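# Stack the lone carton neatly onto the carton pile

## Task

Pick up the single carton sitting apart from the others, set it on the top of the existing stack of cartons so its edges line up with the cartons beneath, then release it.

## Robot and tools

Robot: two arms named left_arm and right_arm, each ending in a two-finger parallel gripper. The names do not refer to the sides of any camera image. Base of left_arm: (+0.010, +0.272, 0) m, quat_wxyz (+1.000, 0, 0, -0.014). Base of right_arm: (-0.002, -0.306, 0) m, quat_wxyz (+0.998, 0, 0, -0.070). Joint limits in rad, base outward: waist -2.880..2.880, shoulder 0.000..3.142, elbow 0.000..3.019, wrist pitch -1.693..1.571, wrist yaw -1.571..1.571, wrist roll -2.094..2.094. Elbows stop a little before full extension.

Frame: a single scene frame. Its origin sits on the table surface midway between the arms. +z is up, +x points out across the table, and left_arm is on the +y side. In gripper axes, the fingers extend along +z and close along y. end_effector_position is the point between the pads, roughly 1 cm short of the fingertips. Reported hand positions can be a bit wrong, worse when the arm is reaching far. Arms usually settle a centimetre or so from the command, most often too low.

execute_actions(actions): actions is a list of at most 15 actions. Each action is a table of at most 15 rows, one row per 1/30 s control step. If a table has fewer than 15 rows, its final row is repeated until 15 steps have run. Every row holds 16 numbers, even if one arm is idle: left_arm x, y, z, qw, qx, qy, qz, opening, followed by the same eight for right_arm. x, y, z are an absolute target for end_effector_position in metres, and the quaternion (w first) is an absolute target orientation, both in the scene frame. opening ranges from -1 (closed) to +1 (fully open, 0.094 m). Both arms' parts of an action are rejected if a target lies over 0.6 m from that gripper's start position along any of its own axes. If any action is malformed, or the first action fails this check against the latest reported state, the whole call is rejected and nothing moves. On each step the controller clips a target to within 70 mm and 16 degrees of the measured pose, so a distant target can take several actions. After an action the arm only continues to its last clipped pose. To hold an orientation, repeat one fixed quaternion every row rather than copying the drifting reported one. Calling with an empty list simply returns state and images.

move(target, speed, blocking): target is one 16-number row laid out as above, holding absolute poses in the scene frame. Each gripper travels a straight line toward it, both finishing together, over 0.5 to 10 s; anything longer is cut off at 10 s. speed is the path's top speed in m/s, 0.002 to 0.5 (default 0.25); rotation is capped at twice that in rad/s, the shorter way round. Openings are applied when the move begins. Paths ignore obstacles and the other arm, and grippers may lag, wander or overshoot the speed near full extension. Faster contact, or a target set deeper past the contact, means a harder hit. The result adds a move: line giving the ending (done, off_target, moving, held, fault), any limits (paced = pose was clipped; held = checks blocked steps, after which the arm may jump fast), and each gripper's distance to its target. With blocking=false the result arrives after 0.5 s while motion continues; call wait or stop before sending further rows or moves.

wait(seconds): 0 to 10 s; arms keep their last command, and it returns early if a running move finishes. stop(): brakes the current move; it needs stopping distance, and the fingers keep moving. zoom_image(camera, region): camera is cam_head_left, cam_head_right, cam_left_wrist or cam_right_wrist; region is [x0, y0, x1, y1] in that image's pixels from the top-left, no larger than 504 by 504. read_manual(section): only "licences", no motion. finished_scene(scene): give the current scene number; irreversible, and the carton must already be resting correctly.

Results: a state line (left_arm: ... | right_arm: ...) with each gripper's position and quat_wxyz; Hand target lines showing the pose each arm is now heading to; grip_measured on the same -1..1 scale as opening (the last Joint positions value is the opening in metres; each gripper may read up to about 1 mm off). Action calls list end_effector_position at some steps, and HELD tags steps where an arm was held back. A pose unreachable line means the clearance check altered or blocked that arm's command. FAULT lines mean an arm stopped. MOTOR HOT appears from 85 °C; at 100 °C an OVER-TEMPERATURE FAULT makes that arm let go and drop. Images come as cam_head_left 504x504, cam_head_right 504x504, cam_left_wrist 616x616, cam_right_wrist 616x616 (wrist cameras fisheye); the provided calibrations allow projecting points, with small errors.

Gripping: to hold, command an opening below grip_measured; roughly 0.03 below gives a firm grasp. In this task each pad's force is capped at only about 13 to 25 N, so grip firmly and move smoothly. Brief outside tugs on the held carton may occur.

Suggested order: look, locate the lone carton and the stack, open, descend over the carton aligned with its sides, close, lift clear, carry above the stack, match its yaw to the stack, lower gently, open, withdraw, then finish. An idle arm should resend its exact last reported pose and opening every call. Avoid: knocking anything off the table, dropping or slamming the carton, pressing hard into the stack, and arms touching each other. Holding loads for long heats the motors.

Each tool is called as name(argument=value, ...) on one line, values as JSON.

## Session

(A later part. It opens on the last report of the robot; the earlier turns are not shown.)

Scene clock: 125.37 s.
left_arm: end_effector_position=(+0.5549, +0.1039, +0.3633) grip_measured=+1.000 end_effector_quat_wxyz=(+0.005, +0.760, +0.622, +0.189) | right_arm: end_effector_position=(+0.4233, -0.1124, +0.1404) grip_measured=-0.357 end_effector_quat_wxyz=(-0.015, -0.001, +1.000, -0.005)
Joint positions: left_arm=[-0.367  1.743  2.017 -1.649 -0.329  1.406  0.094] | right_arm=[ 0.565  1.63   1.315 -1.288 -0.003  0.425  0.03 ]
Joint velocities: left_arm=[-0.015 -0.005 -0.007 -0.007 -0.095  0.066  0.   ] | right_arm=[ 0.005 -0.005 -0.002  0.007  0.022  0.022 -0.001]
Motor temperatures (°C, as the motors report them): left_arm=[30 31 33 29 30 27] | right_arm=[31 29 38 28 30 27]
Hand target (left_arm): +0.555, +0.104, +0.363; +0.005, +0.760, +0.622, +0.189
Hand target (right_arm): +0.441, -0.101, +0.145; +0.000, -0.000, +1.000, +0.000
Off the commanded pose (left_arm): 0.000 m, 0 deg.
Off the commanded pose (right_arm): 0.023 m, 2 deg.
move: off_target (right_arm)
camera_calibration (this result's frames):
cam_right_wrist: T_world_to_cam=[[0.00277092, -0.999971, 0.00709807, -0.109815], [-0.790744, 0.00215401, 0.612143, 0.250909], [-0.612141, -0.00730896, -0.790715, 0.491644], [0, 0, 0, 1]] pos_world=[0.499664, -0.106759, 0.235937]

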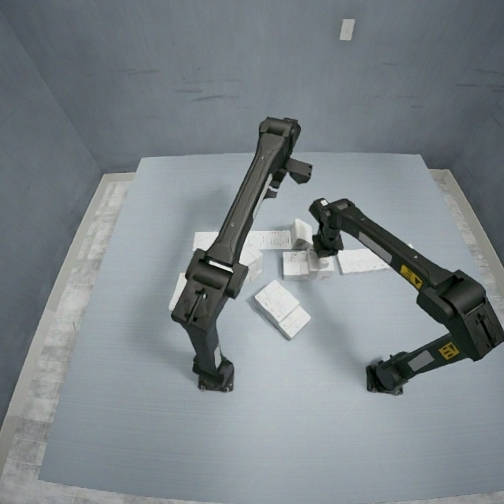

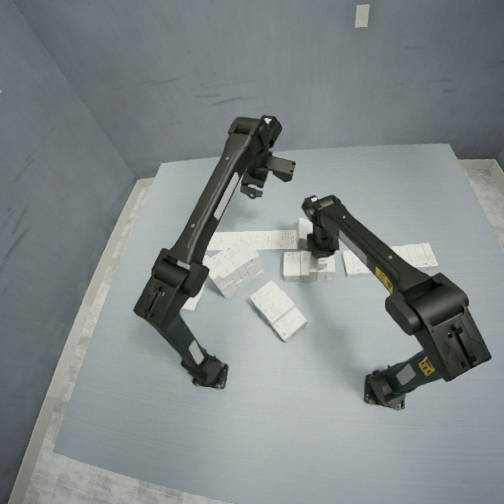

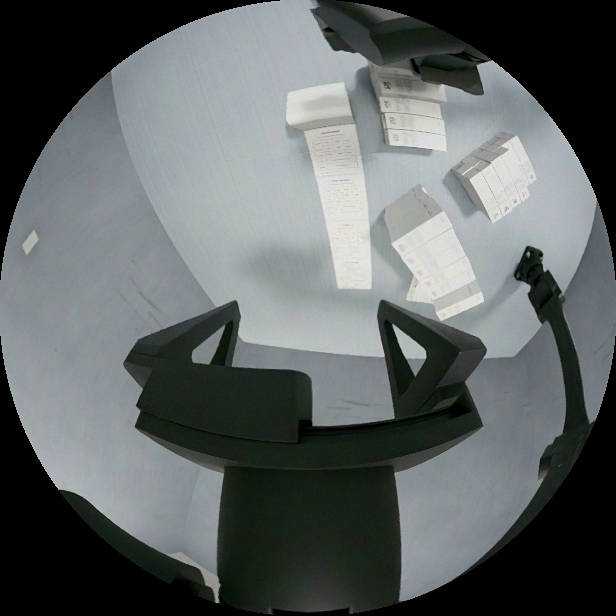

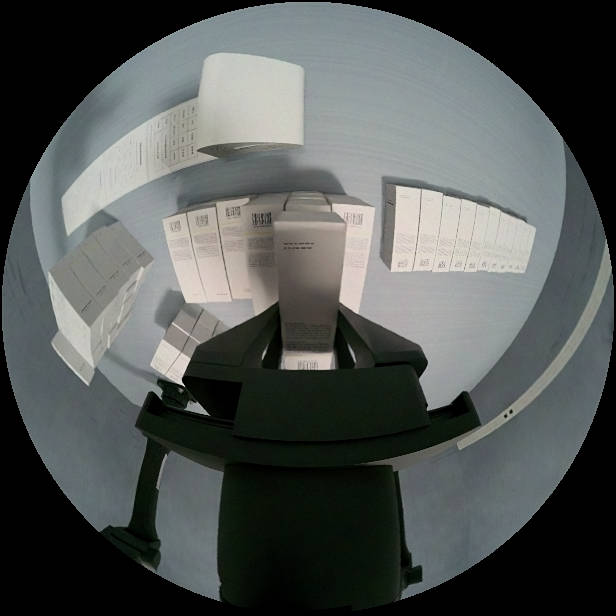

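move(target=[0.5549,0.1039,0.3633,0.005,0.760,0.622,0.189,1, 0.442,-0.100,0.129,0,0,1,0,-0.7], speed=0.02)

zoom_image(camera="cam_right_wrist", region=[190, 130, 430, 330])

zoom_image(camera="cam_head_left", region=[270, 220, 370, 300])

Scene clock: 135.67 s.
left_arm: end_effector_position=(+0.5549, +0.1039, +0.3633) grip_measured=+1.000 end_effector_quat_wxyz=(+0.005, +0.760, +0.622, +0.189) | right_arm: end_effector_position=(+0.4324, -0.1083, +0.1352) grip_measured=-0.357 end_effector_quat_wxyz=(-0.002, -0.000, +1.000, +0.001)
Joint positions: left_arm=[-0.367  1.743  2.017 -1.649 -0.329  1.406  0.094] | right_arm=[ 0.565  1.641  1.315 -1.248 -0.003  0.426  0.03 ]
Joint velocities: left_arm=[ 0.005 -0.015 -0.032 -0.002 -0.066 -0.007  0.   ] | right_arm=[ 0.005 -0.015  0.007 -0.017  0.022  0.007 -0.   ]
Motor temperatures (°C, as the motors report them): left_arm=[30 31 33 29 30 27] | right_arm=[31 29 38 28 30 27]
Hand target (left_arm): +0.555, +0.104, +0.363; +0.005, +0.760, +0.622, +0.189
Hand target (right_arm): +0.442, -0.100, +0.129; +0.000, -0.000, +1.000, +0.000
Off the commanded pose (left_arm): 0.000 m, 0 deg.
Off the commanded pose (right_arm): 0.014 m, 0 deg.
move: off_target (right_arm)
camera_calibration (this result's frames):
cam_right_wrist: T_world_to_cam=[[0.00197789, -0.999986, -0.00481491, -0.103747], [-0.806629, -0.00444129, 0.591042, 0.270216], [-0.591055, 0.00271483, -0.806627, 0.487244], [0, 0, 0, 1]] pos_world=[0.506157, -0.103868, 0.232816]

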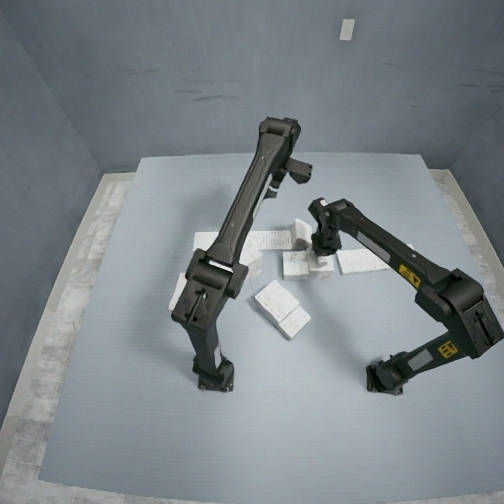

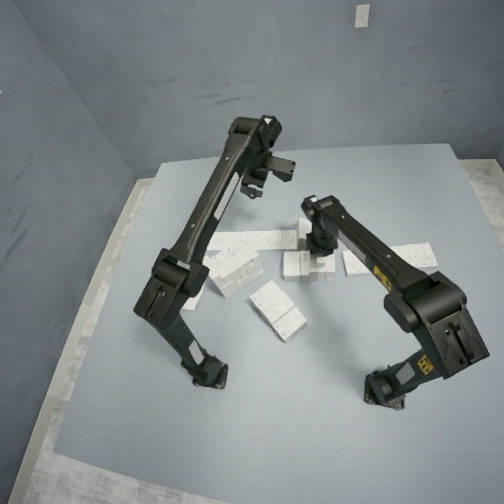

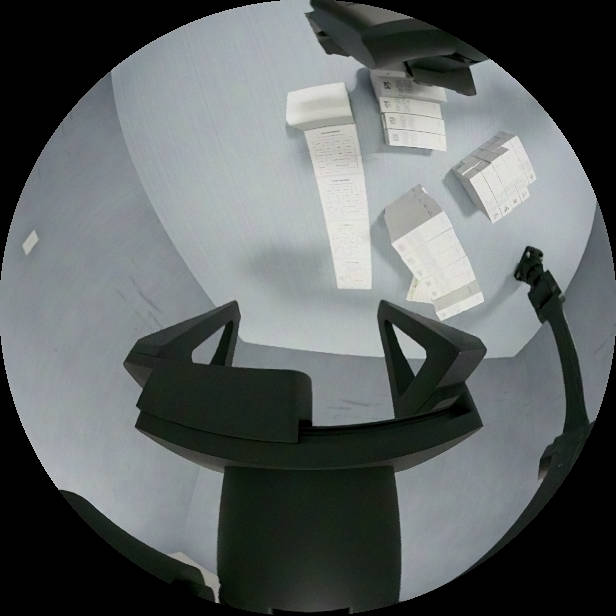

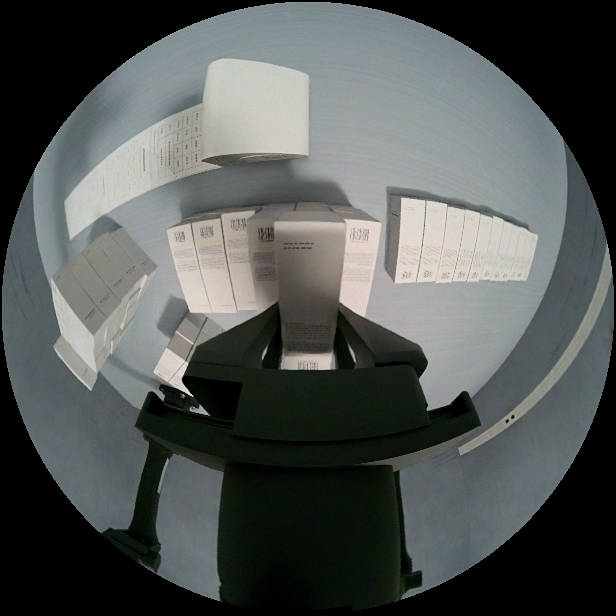

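Region (190, 130, 430, 330) of cam_right_wrist's 616x616 image, scaled by 2.100, with more detail than that image has.

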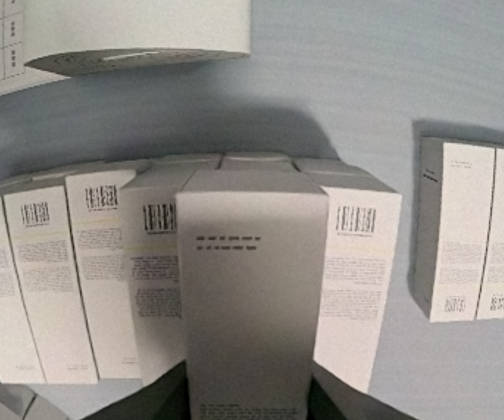

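Region (270, 220, 370, 300) of cam_head_left's 504x504 image, scaled by 5.040, with more detail than that image has; it fills the top 403 rows of this view, and the rest is white.

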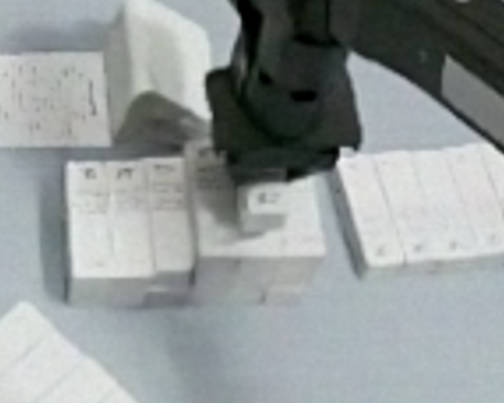

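move(target=[0.5549,0.1039,0.3633,0.005,0.760,0.622,0.189,1, 0.432,-0.105,0.127,0,0,1,0,-0.7], speed=0.02)

zoom_image(camera="cam_right_wrist", region=[190, 130, 430, 330])

zoom_image(camera="cam_head_left", region=[270, 220, 370, 300])

Scene clock: 145.17 s.
left_arm: end_effector_position=(+0.5549, +0.1039, +0.3633) grip_measured=+1.000 end_effector_quat_wxyz=(+0.005, +0.760, +0.622, +0.189) | right_arm: end_effector_position=(+0.4350, -0.1071, +0.1352) grip_measured=-0.357 end_effector_quat_wxyz=(+0.003, -0.000, +1.000, +0.003)
Joint positions: left_arm=[-0.367  1.743  2.017 -1.649 -0.329  1.406  0.094] | right_arm=[ 0.565  1.641  1.315 -1.236 -0.003  0.426  0.03 ]
Joint velocities: left_arm=[-0.015  0.005 -0.012  0.002 -0.037 -0.066  0.   ] | right_arm=[-0.005  0.005 -0.007  0.012 -0.081  0.007 -0.   ]
Motor temperatures (°C, as the motors report them): left_arm=[30 31 33 29 30 27] | right_arm=[31 29 37 28 30 27]
Hand target (left_arm): +0.555, +0.104, +0.363; +0.005, +0.760, +0.622, +0.189
Hand target (right_arm): +0.432, -0.105, +0.127; -0.000, -0.000, +1.000, +0.000
Off the commanded pose (left_arm): 0.000 m, 0 deg.
Off the commanded pose (right_arm): 0.009 m, 1 deg.
move: done
camera_calibration (this result's frames):
cam_right_wrist: T_world_to_cam=[[0.00205594, -0.999951, -0.00968297, -0.101921], [-0.812946, -0.00731006, 0.582294, 0.275977], [-0.582336, 0.00667457, -0.812921, 0.486293], [0, 0, 0, 1]] pos_world=[0.50775, -0.103145, 0.233631]

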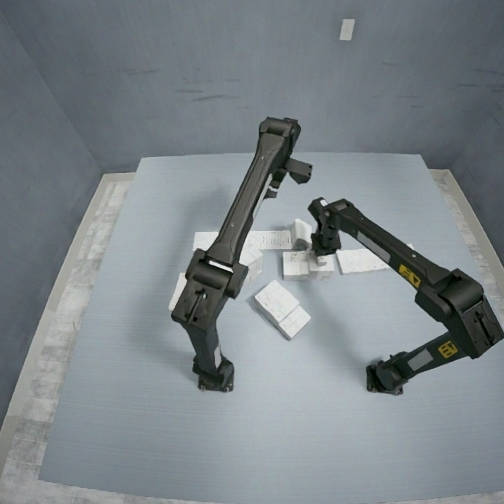

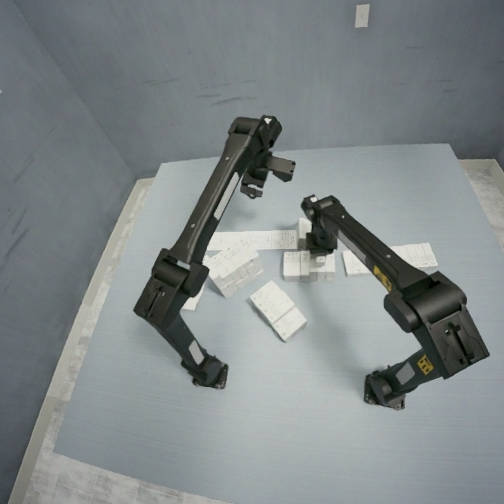

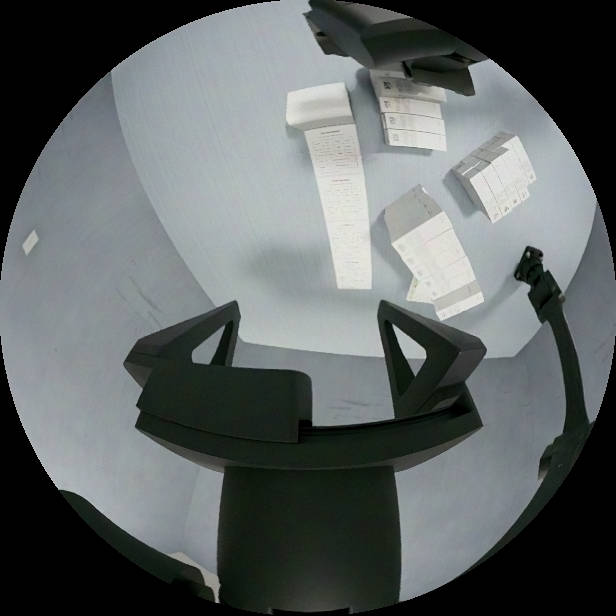

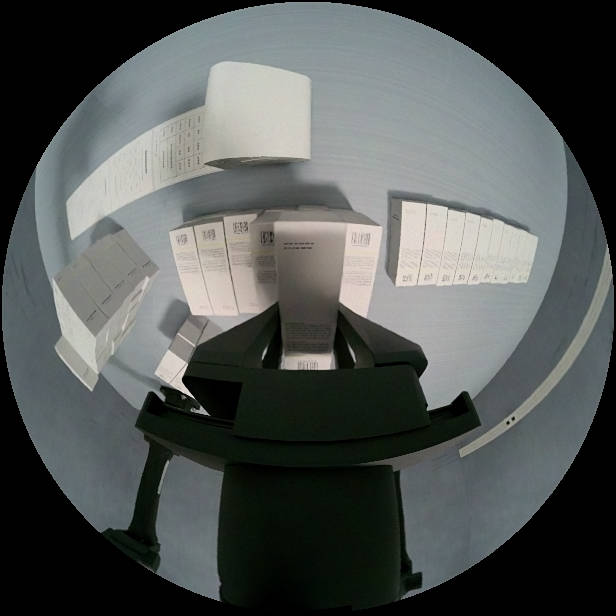

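Region (190, 130, 430, 330) of cam_right_wrist's 616x616 image, scaled by 2.100, with more detail than that image has.

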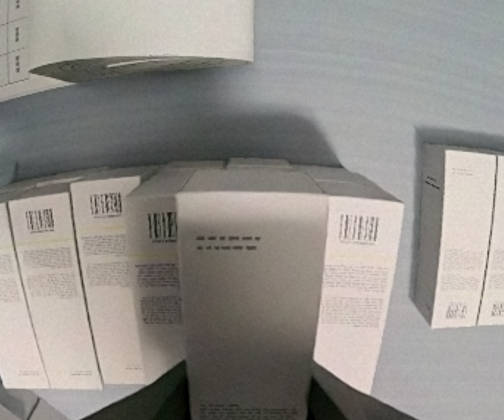

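Region (270, 220, 370, 300) of cam_head_left's 504x504 image, scaled by 5.040, with more detail than that image has; it fills the top 403 rows of this view, and the rest is white.

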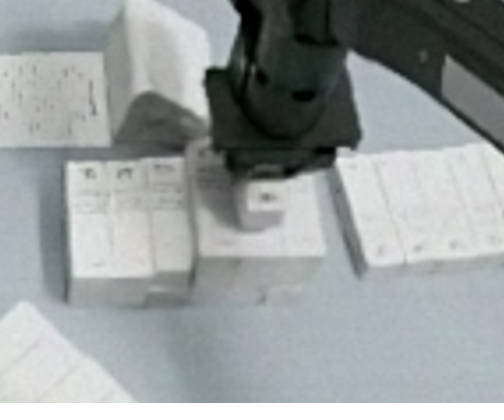

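execute_actions(actions=[[[0.5549,0.1039,0.3633,0.005,0.760,0.622,0.189,1, 0.428,-0.107,0.130,0,0,1,0,-0.7],[0.5549,0.1039,0.3633,0.005,0.760,0.622,0.189,1, 0.425,-0.109,0.130,0,0,1,0,-0.7],[0.5549,0.1039,0.3633,0.005,0.760,0.622,0.189,1, 0.422,-0.111,0.130,0,0,1,0,-0.7],[0.5549,0.1039,0.3633,0.005,0.760,0.622,0.189,1, 0.419,-0.113,0.130,0,0,1,0,-0.7]],[[0.5549,0.1039,0.3633,0.005,0.760,0.622,0.189,1, 0.419,-0.113,0.130,0,0,1,0,-0.7]]])

Scene clock: 155.07 s.
left_arm: end_effector_position=(+0.5549, +0.1039, +0.3633) grip_measured=+1.000 end_effector_quat_wxyz=(+0.005, +0.760, +0.622, +0.189) | right_arm: end_effector_position=(+0.4192, -0.1144, +0.1221) grip_measured=-0.357 end_effector_quat_wxyz=(-0.013, -0.000, +1.000, -0.005)
Joint positions: left_arm=[-0.367  1.743  2.017 -1.649 -0.329  1.406  0.094] | right_arm=[ 0.565  1.632  1.267 -1.233 -0.002  0.426  0.03 ]
Joint velocities: left_arm=[-0.005  0.005 -0.002  0.002 -0.037 -0.037  0.   ] | right_arm=[-0.005 -0.015  0.022 -0.012 -0.007 -0.022 -0.001]
Motor temperatures (°C, as the motors report them): left_arm=[30 31 33 29 30 27] | right_arm=[31 29 35 28 30 27]
Hand target (left_arm): +0.555, +0.104, +0.363; +0.005, +0.760, +0.622, +0.189
Hand target (right_arm): +0.419, -0.113, +0.130; -0.000, -0.000, +1.000, +0.000
Off the commanded pose (left_arm): 0.000 m, 0 deg.
Off the commanded pose (right_arm): 0.008 m, 2 deg.
Step readings (end_effector_position; steps 1 to 15: 1st action; 16 to 30: 2nd action):
0: left_arm (+0.5549, +0.1039, +0.3633) | right_arm (+0.4350, -0.1071, +0.1352)
1: left_arm (+0.5549, +0.1039, +0.3633) | right_arm (+0.4346, -0.1073, +0.1348)
2: left_arm (+0.5549, +0.1039, +0.3633) | right_arm (+0.4336, -0.1078, +0.1338)
4: left_arm (+0.5549, +0.1039, +0.3633) | right_arm (+0.4289, -0.1099, +0.1295)
8: left_arm (+0.5549, +0.1039, +0.3633) | right_arm (+0.4197, -0.1141, +0.1216)
15: left_arm (+0.5549, +0.1039, +0.3633) | right_arm (+0.4192, -0.1144, +0.1219)
16: left_arm (+0.5549, +0.1039, +0.3633) | right_arm (+0.4192, -0.1144, +0.1219)
17: left_arm (+0.5549, +0.1039, +0.3633) | right_arm (+0.4192, -0.1144, +0.1221)
19: left_arm (+0.5549, +0.1039, +0.3633) | right_arm (+0.4192, -0.1144, +0.1221)
23: left_arm (+0.5549, +0.1039, +0.3633) | right_arm (+0.4192, -0.1144, +0.1221)
30: end_effector_position above
camera_calibration (this result's frames):
cam_right_wrist: T_world_to_cam=[[0.00199218, -0.999982, 0.00558417, -0.111117], [-0.793388, 0.00181862, 0.608714, 0.26035], [-0.608713, -0.00564308, -0.79337, 0.473671], [0, 0, 0, 1]] pos_world=[0.49511, -0.108916, 0.217938]

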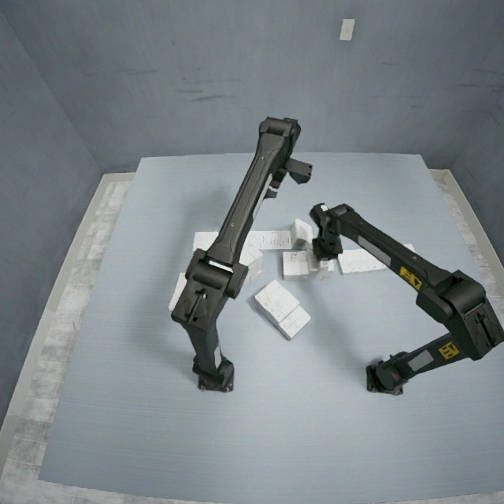

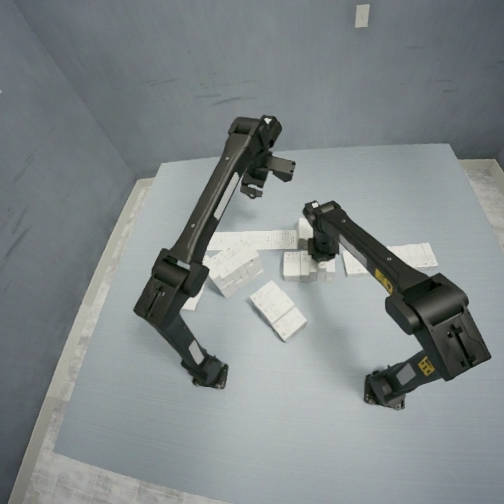

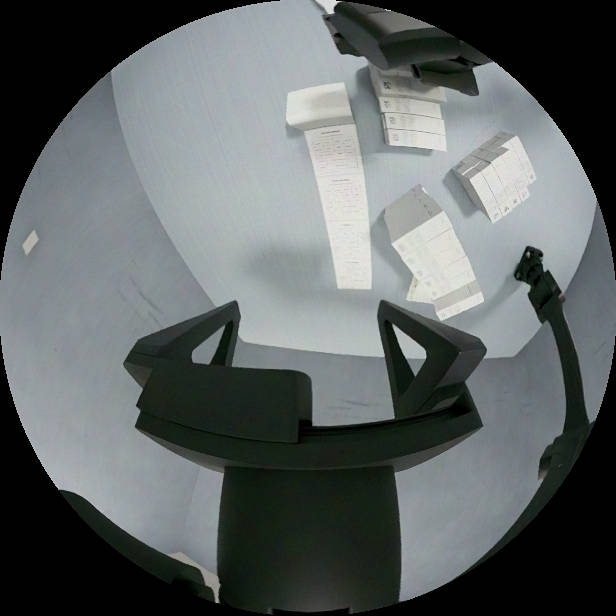

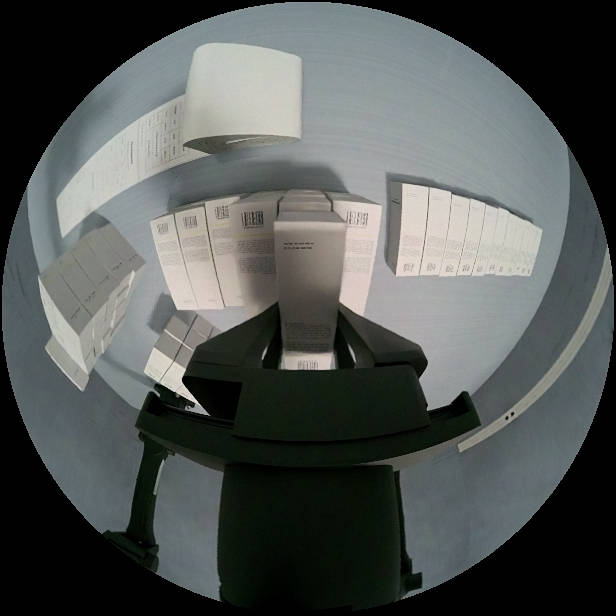

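zoom_image(camera="cam_right_wrist", region=[190, 130, 430, 330])

zoom_image(camera="cam_head_left", region=[270, 220, 370, 300])

Region (190, 130, 430, 330) of cam_right_wrist's 616x616 image, scaled by 2.100, with more detail than that image has.

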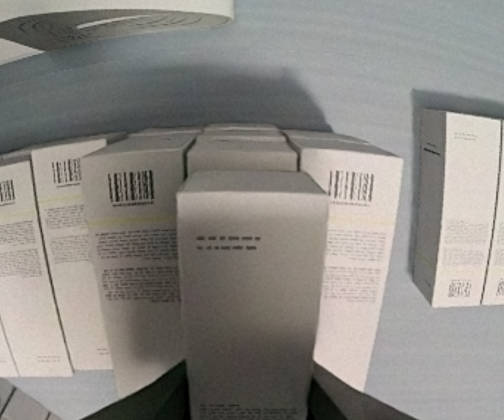

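Region (270, 220, 370, 300) of cam_head_left's 504x504 image, scaled by 5.040, with more detail than that image has; it fills the top 403 rows of this view, and the rest is white.

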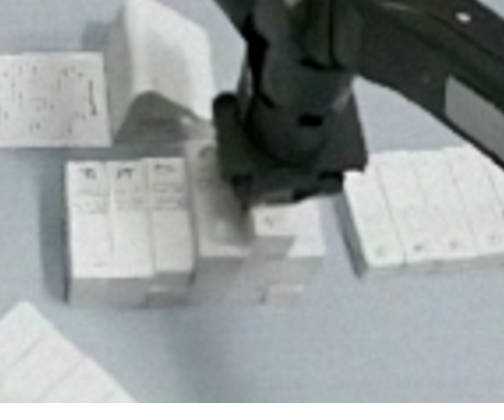

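move(target=[0.5549,0.1039,0.3633,0.005,0.760,0.622,0.189,1, 0.429,-0.110,0.131,0,0,1,0,-0.7], speed=0.02)

zoom_image(camera="cam_right_wrist", region=[190, 130, 430, 330])

zoom_image(camera="cam_head_left", region=[270, 220, 370, 300])

Scene clock: 171.00 s.
left_arm: end_effector_position=(+0.5549, +0.1039, +0.3633) grip_measured=+1.000 end_effector_quat_wxyz=(+0.005, +0.760, +0.622, +0.189) | right_arm: end_effector_position=(+0.4192, -0.1144, +0.1221) grip_measured=-0.357 end_effector_quat_wxyz=(-0.013, -0.000, +1.000, -0.005)
Joint positions: left_arm=[-0.367  1.743  2.017 -1.649 -0.329  1.406  0.094] | right_arm=[ 0.565  1.632  1.267 -1.233 -0.002  0.426  0.03 ]
Joint velocities: left_arm=[-0.005 -0.005 -0.002 -0.002 -0.066  0.125  0.   ] | right_arm=[-0.005 -0.015 -0.002 -0.007  0.022  0.022 -0.   ]
Motor temperatures (°C, as the motors report them): left_arm=[30 31 33 29 30 27] | right_arm=[31 30 35 28 30 27]
Hand target (left_arm): +0.555, +0.104, +0.363; +0.005, +0.760, +0.622, +0.189
Hand target (right_arm): +0.429, -0.110, +0.131; +0.000, -0.000, +1.000, +0.000
Off the commanded pose (left_arm): 0.000 m, 0 deg.
Off the commanded pose (right_arm): 0.014 m, 2 deg.
move: off_target (right_arm)
camera_calibration (this result's frames):
cam_right_wrist: T_world_to_cam=[[0.00199218, -0.999982, 0.00558417, -0.111117], [-0.793388, 0.00181862, 0.608714, 0.26035], [-0.608713, -0.00564308, -0.79337, 0.473671], [0, 0, 0, 1]] pos_world=[0.49511, -0.108916, 0.217938]

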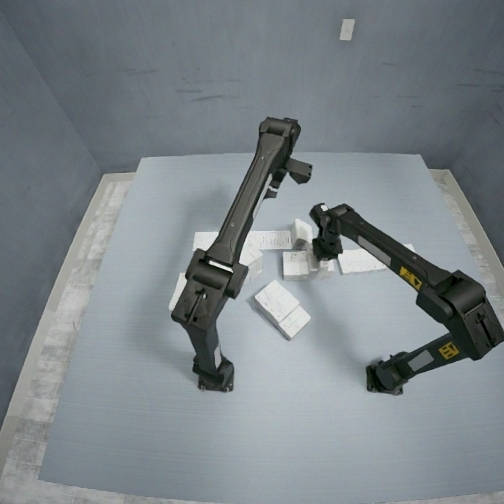

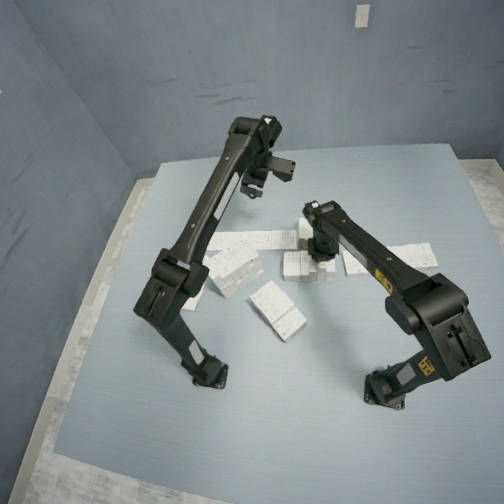

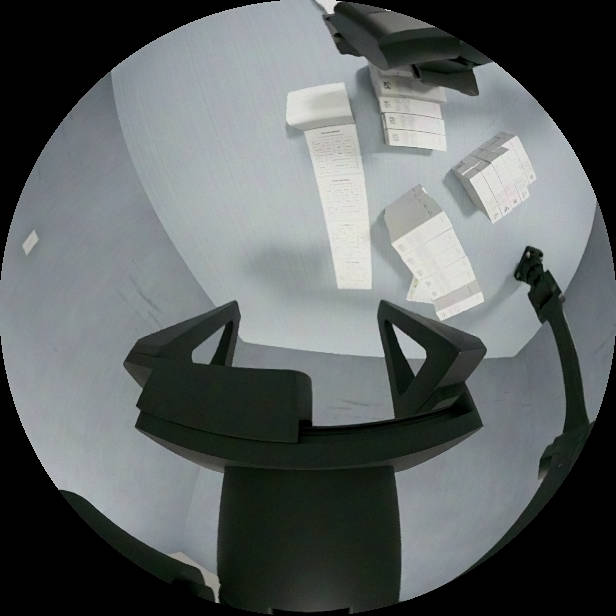

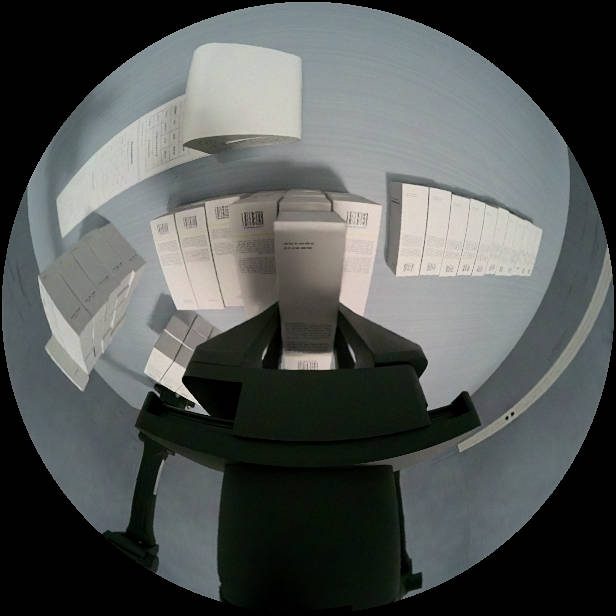

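Region (190, 130, 430, 330) of cam_right_wrist's 616x616 image, scaled by 2.100, with more detail than that image has.

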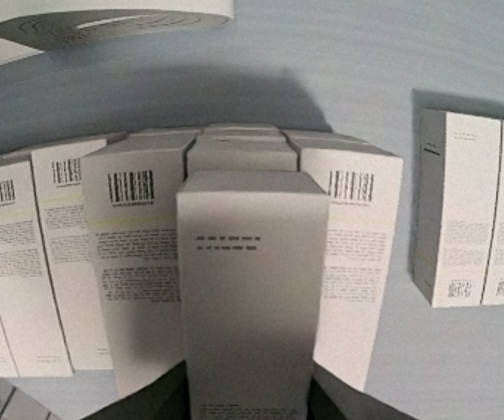

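Region (270, 220, 370, 300) of cam_head_left's 504x504 image, scaled by 5.040, with more detail than that image has; it fills the top 403 rows of this view, and the rest is white.

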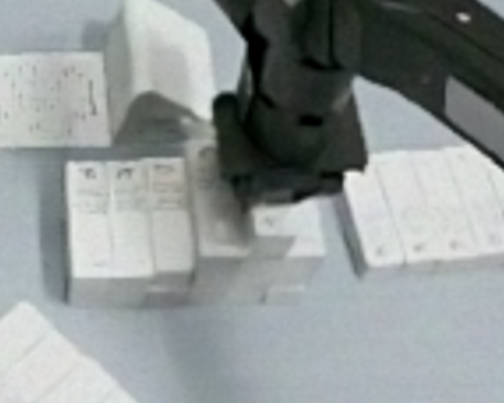

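execute_actions(actions=[[[0.5549,0.1039,0.3633,0.005,0.760,0.622,0.189,1, 0.424,-0.112,0.14,0,0,1,0,-0.7],[0.5549,0.1039,0.3633,0.005,0.760,0.622,0.189,1, 0.424,-0.112,0.146,0,0,1,0,-0.7],[0.5549,0.1039,0.3633,0.005,0.760,0.622,0.189,1, 0.425,-0.112,0.152,0,0,1,0,-0.7],[0.5549,0.1039,0.3633,0.005,0.760,0.622,0.189,1, 0.426,-0.112,0.158,0,0,1,0,-0.7],[0.5549,0.1039,0.3633,0.005,0.760,0.622,0.189,1, 0.428,-0.112,0.164,0,0,1,0,-0.7]]])

Scene clock: 178.93 s.
left_arm: end_effector_position=(+0.5549, +0.1039, +0.3633) grip_measured=+1.000 end_effector_quat_wxyz=(+0.005, +0.760, +0.622, +0.189) | right_arm: end_effector_position=(+0.4142, -0.1166, +0.1404) grip_measured=-0.357 end_effector_quat_wxyz=(-0.023, -0.000, +1.000, -0.009)
Joint positions: left_arm=[-0.367  1.743  2.017 -1.649 -0.329  1.406  0.094] | right_arm=[ 0.565  1.617  1.298 -1.302 -0.002  0.426  0.03 ]
Joint velocities: left_arm=[-0.005 -0.005 -0.007  0.012 -0.066  0.037  0.   ] | right_arm=[ 0.005 -0.024  0.007 -0.007 -0.037  0.007 -0.001]
Motor temperatures (°C, as the motors report them): left_arm=[30 31 33 29 30 27] | right_arm=[31 30 36 28 30 27]
Hand target (left_arm): +0.555, +0.104, +0.363; +0.005, +0.760, +0.622, +0.189
Hand target (right_arm): +0.427, -0.113, +0.164; +0.000, -0.000, +1.000, +0.000
Off the commanded pose (left_arm): 0.000 m, 0 deg.
Off the commanded pose (right_arm): 0.028 m, 3 deg.
Step readings (end_effector_position):
0: left_arm (+0.5549, +0.1039, +0.3633) | right_arm (+0.4192, -0.1144, +0.1221)
1: left_arm (+0.5549, +0.1039, +0.3633) | right_arm (+0.4189, -0.1145, +0.1221)
2: left_arm (+0.5549, +0.1039, +0.3633) | right_arm (+0.4180, -0.1149, +0.1223)
4: left_arm (+0.5549, +0.1039, +0.3633) | right_arm (+0.4138, -0.1168, +0.1232)
8: left_arm (+0.5549, +0.1039, +0.3633) | right_arm (+0.4103, -0.1184, +0.1304)
15: end_effector_position above
camera_calibration (this result's frames):
cam_right_wrist: T_world_to_cam=[[0.00220673, -0.999885, 0.0150045, -0.114891], [-0.780531, 0.00765732, 0.62507, 0.23826], [-0.625113, -0.0130908, -0.780424, 0.489263], [0, 0, 0, 1]] pos_world=[0.492068, -0.110297, 0.234627]

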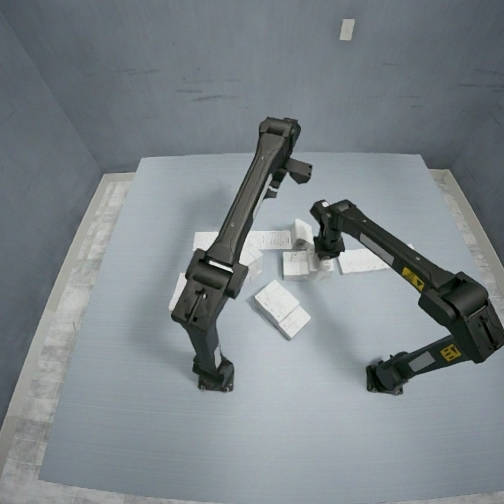

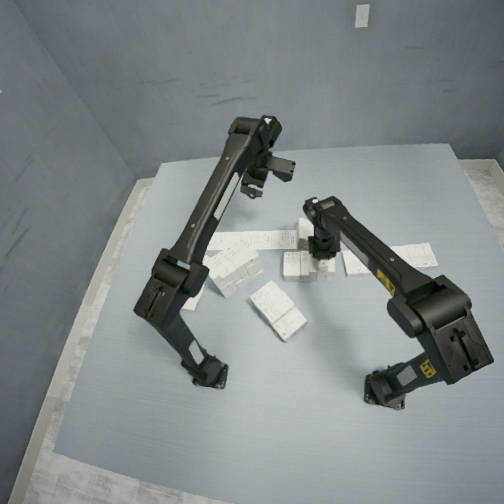

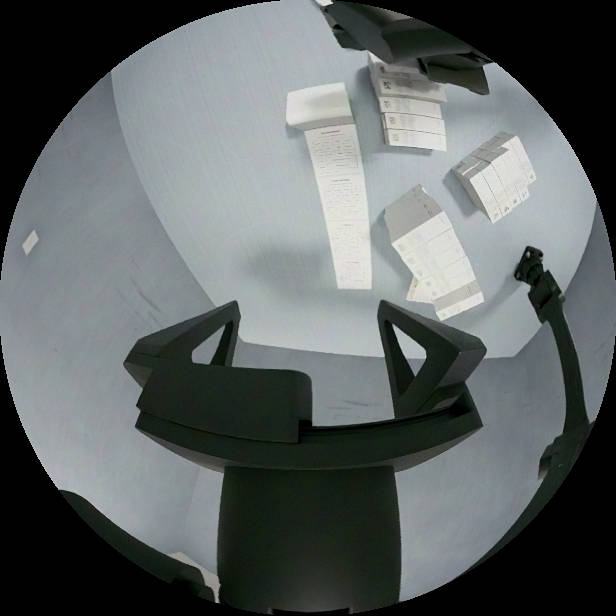

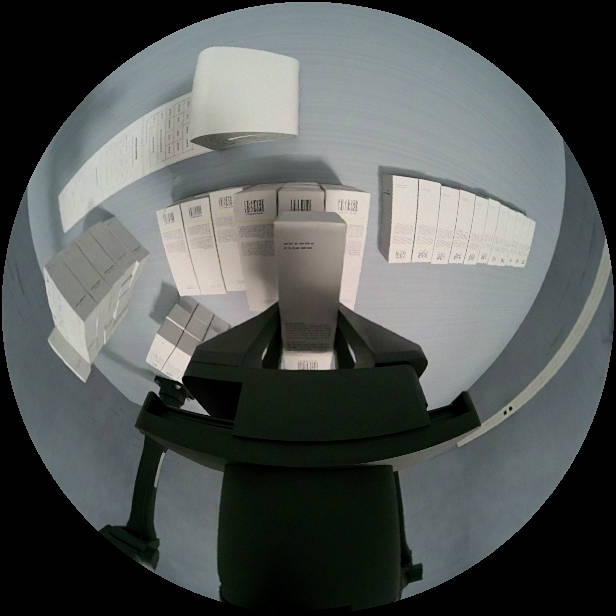

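move(target=[0.5549,0.1039,0.3633,0.005,0.760,0.622,0.189,1, 0.434,-0.106,0.140,0,0,1,0,-0.7], speed=0.03)

Scene clock: 191.73 s.
left_arm: end_effector_position=(+0.5549, +0.1039, +0.3633) grip_measured=+1.000 end_effector_quat_wxyz=(+0.005, +0.760, +0.622, +0.189) | right_arm: end_effector_position=(+0.4216, -0.1133, +0.1401) grip_measured=-0.357 end_effector_quat_wxyz=(-0.008, -0.000, +1.000, -0.002)
Joint positions: left_arm=[-0.367  1.743  2.017 -1.649 -0.329  1.406  0.094] | right_arm=[ 0.565  1.617  1.298 -1.269 -0.002  0.426  0.03 ]
Joint velocities: left_arm=[-0.015  0.005 -0.007 -0.012  0.037 -0.037  0.   ] | right_arm=[-0.005 -0.005  0.002  0.007  0.037  0.022 -0.001]
Motor temperatures (°C, as the motors report them): left_arm=[30 31 33 29 30 27] | right_arm=[31 30 38 28 30 27]
Hand target (left_arm): +0.555, +0.104, +0.363; +0.005, +0.760, +0.622, +0.189
Hand target (right_arm): +0.434, -0.106, +0.140; -0.000, -0.000, +1.000, +0.000
Off the commanded pose (left_arm): 0.000 m, 0 deg.
Off the commanded pose (right_arm): 0.014 m, 1 deg.
move: off_target (right_arm)
camera_calibration (this result's frames):
cam_right_wrist: T_world_to_cam=[[0.0019597, -0.999997, 0.00134378, -0.109526], [-0.799061, -0.000757974, 0.601249, 0.254403], [-0.601246, -0.00225203, -0.79906, 0.487507], [0, 0, 0, 1]] pos_world=[0.49661, -0.108235, 0.236735]

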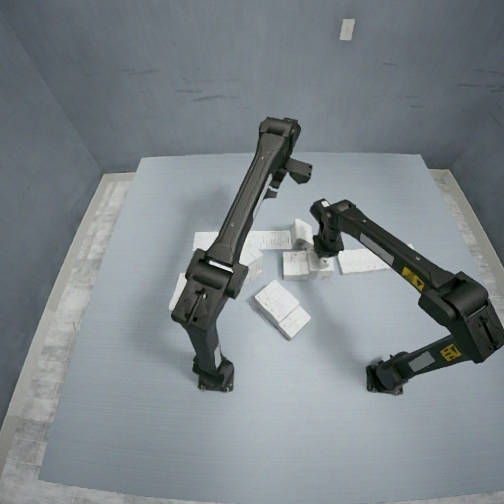

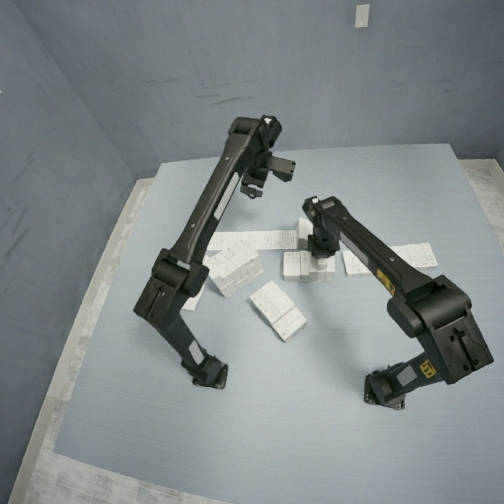

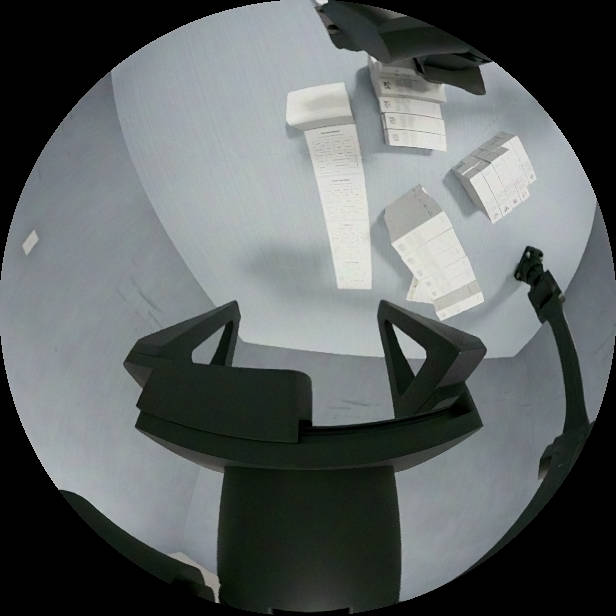

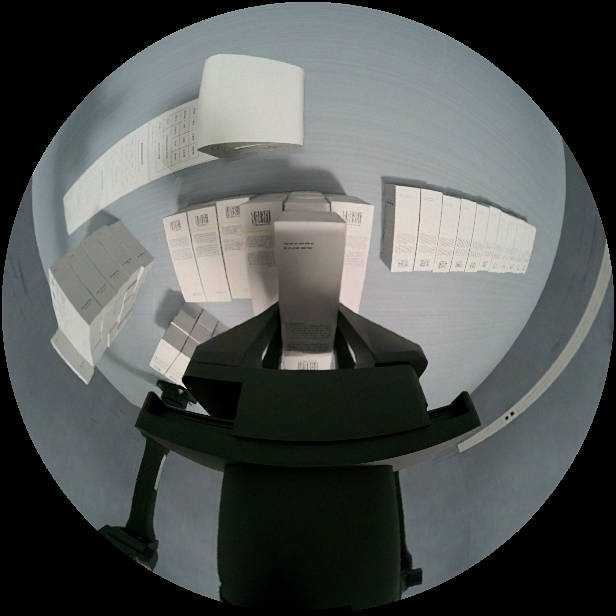

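move(target=[0.5549,0.1039,0.3633,0.005,0.760,0.622,0.189,1, 0.433,-0.1065,0.126,0,0,1,0,-0.7], speed=0.03)

zoom_image(camera="cam_right_wrist", region=[190, 130, 430, 330])

zoom_image(camera="cam_head_left", region=[270, 220, 370, 300])

Scene clock: 204.67 s.
left_arm: end_effector_position=(+0.5549, +0.1039, +0.3633) grip_measured=+1.000 end_effector_quat_wxyz=(+0.005, +0.760, +0.622, +0.189) | right_arm: end_effector_position=(+0.4295, -0.1097, +0.1401) grip_measured=-0.357 end_effector_quat_wxyz=(+0.008, -0.000, +1.000, +0.005)
Joint positions: left_arm=[-0.367  1.743  2.017 -1.649 -0.329  1.406  0.094] | right_arm=[ 0.565  1.617  1.298 -1.234 -0.002  0.426  0.03 ]
Joint velocities: left_arm=[ 0.005 -0.015  0.012 -0.002 -0.037 -0.051  0.   ] | right_arm=[-0.005 -0.005 -0.017 -0.007  0.037  0.022 -0.   ]
Motor temperatures (°C, as the motors report them): left_arm=[30 31 33 29 30 27] | right_arm=[31 30 38 28 30 27]
Hand target (left_arm): +0.555, +0.104, +0.363; +0.005, +0.760, +0.622, +0.189
Hand target (right_arm): +0.433, -0.107, +0.126; -0.000, -0.000, +1.000, -0.000
Off the commanded pose (left_arm): 0.000 m, 0 deg.
Off the commanded pose (right_arm): 0.015 m, 1 deg.
move: off_target (right_arm)
camera_calibration (this result's frames):
cam_right_wrist: T_world_to_cam=[[0.00215218, -0.99991, -0.0132603, -0.103961], [-0.818062, -0.00938685, 0.575054, 0.271639], [-0.575126, 0.00961012, -0.818008, 0.485025], [0, 0, 0, 1]] pos_world=[0.501392, -0.106063, 0.239169]

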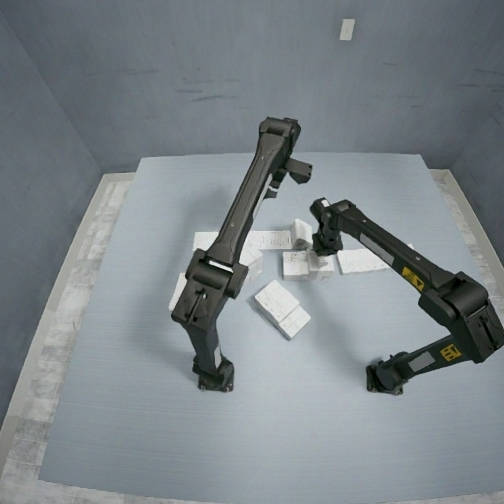

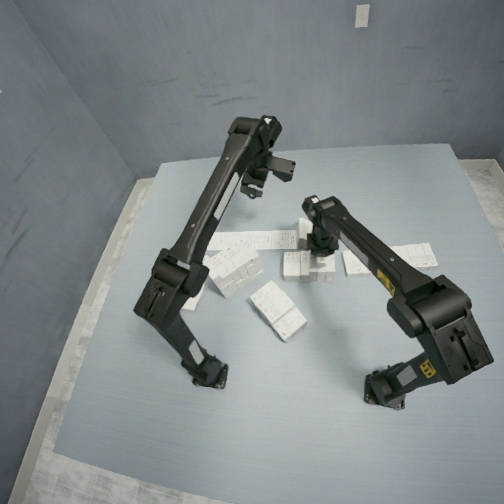

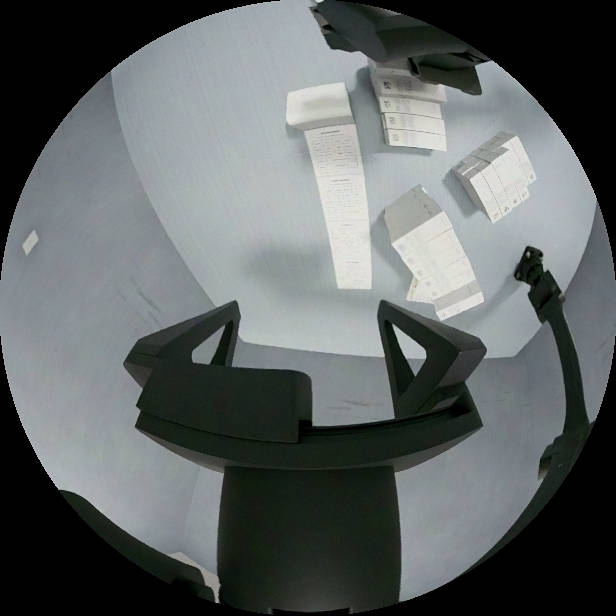

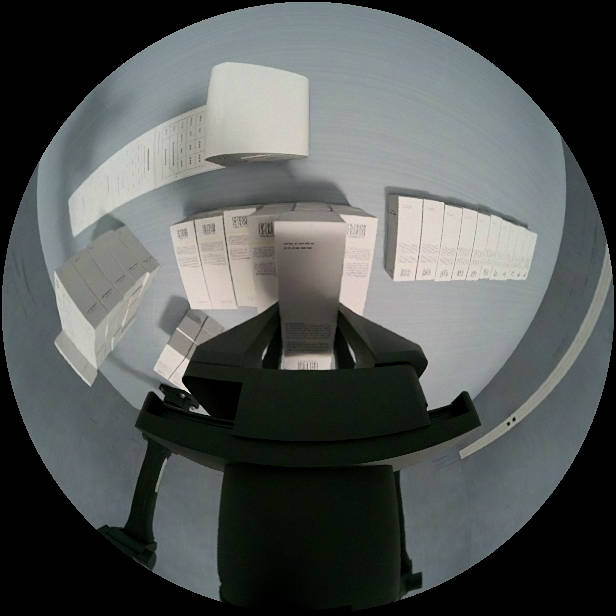

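Region (190, 130, 430, 330) of cam_right_wrist's 616x616 image, scaled by 2.100, with more detail than that image has.

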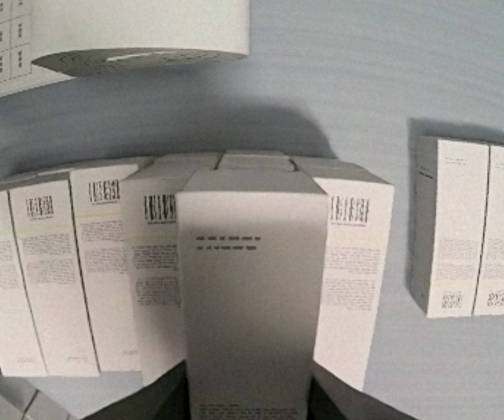

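Region (270, 220, 370, 300) of cam_head_left's 504x504 image, scaled by 5.040, with more detail than that image has; it fills the top 403 rows of this view, and the rest is white.

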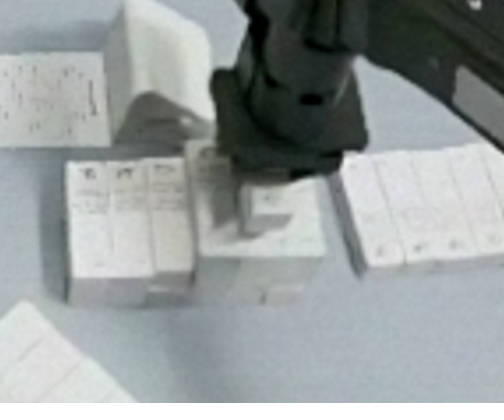

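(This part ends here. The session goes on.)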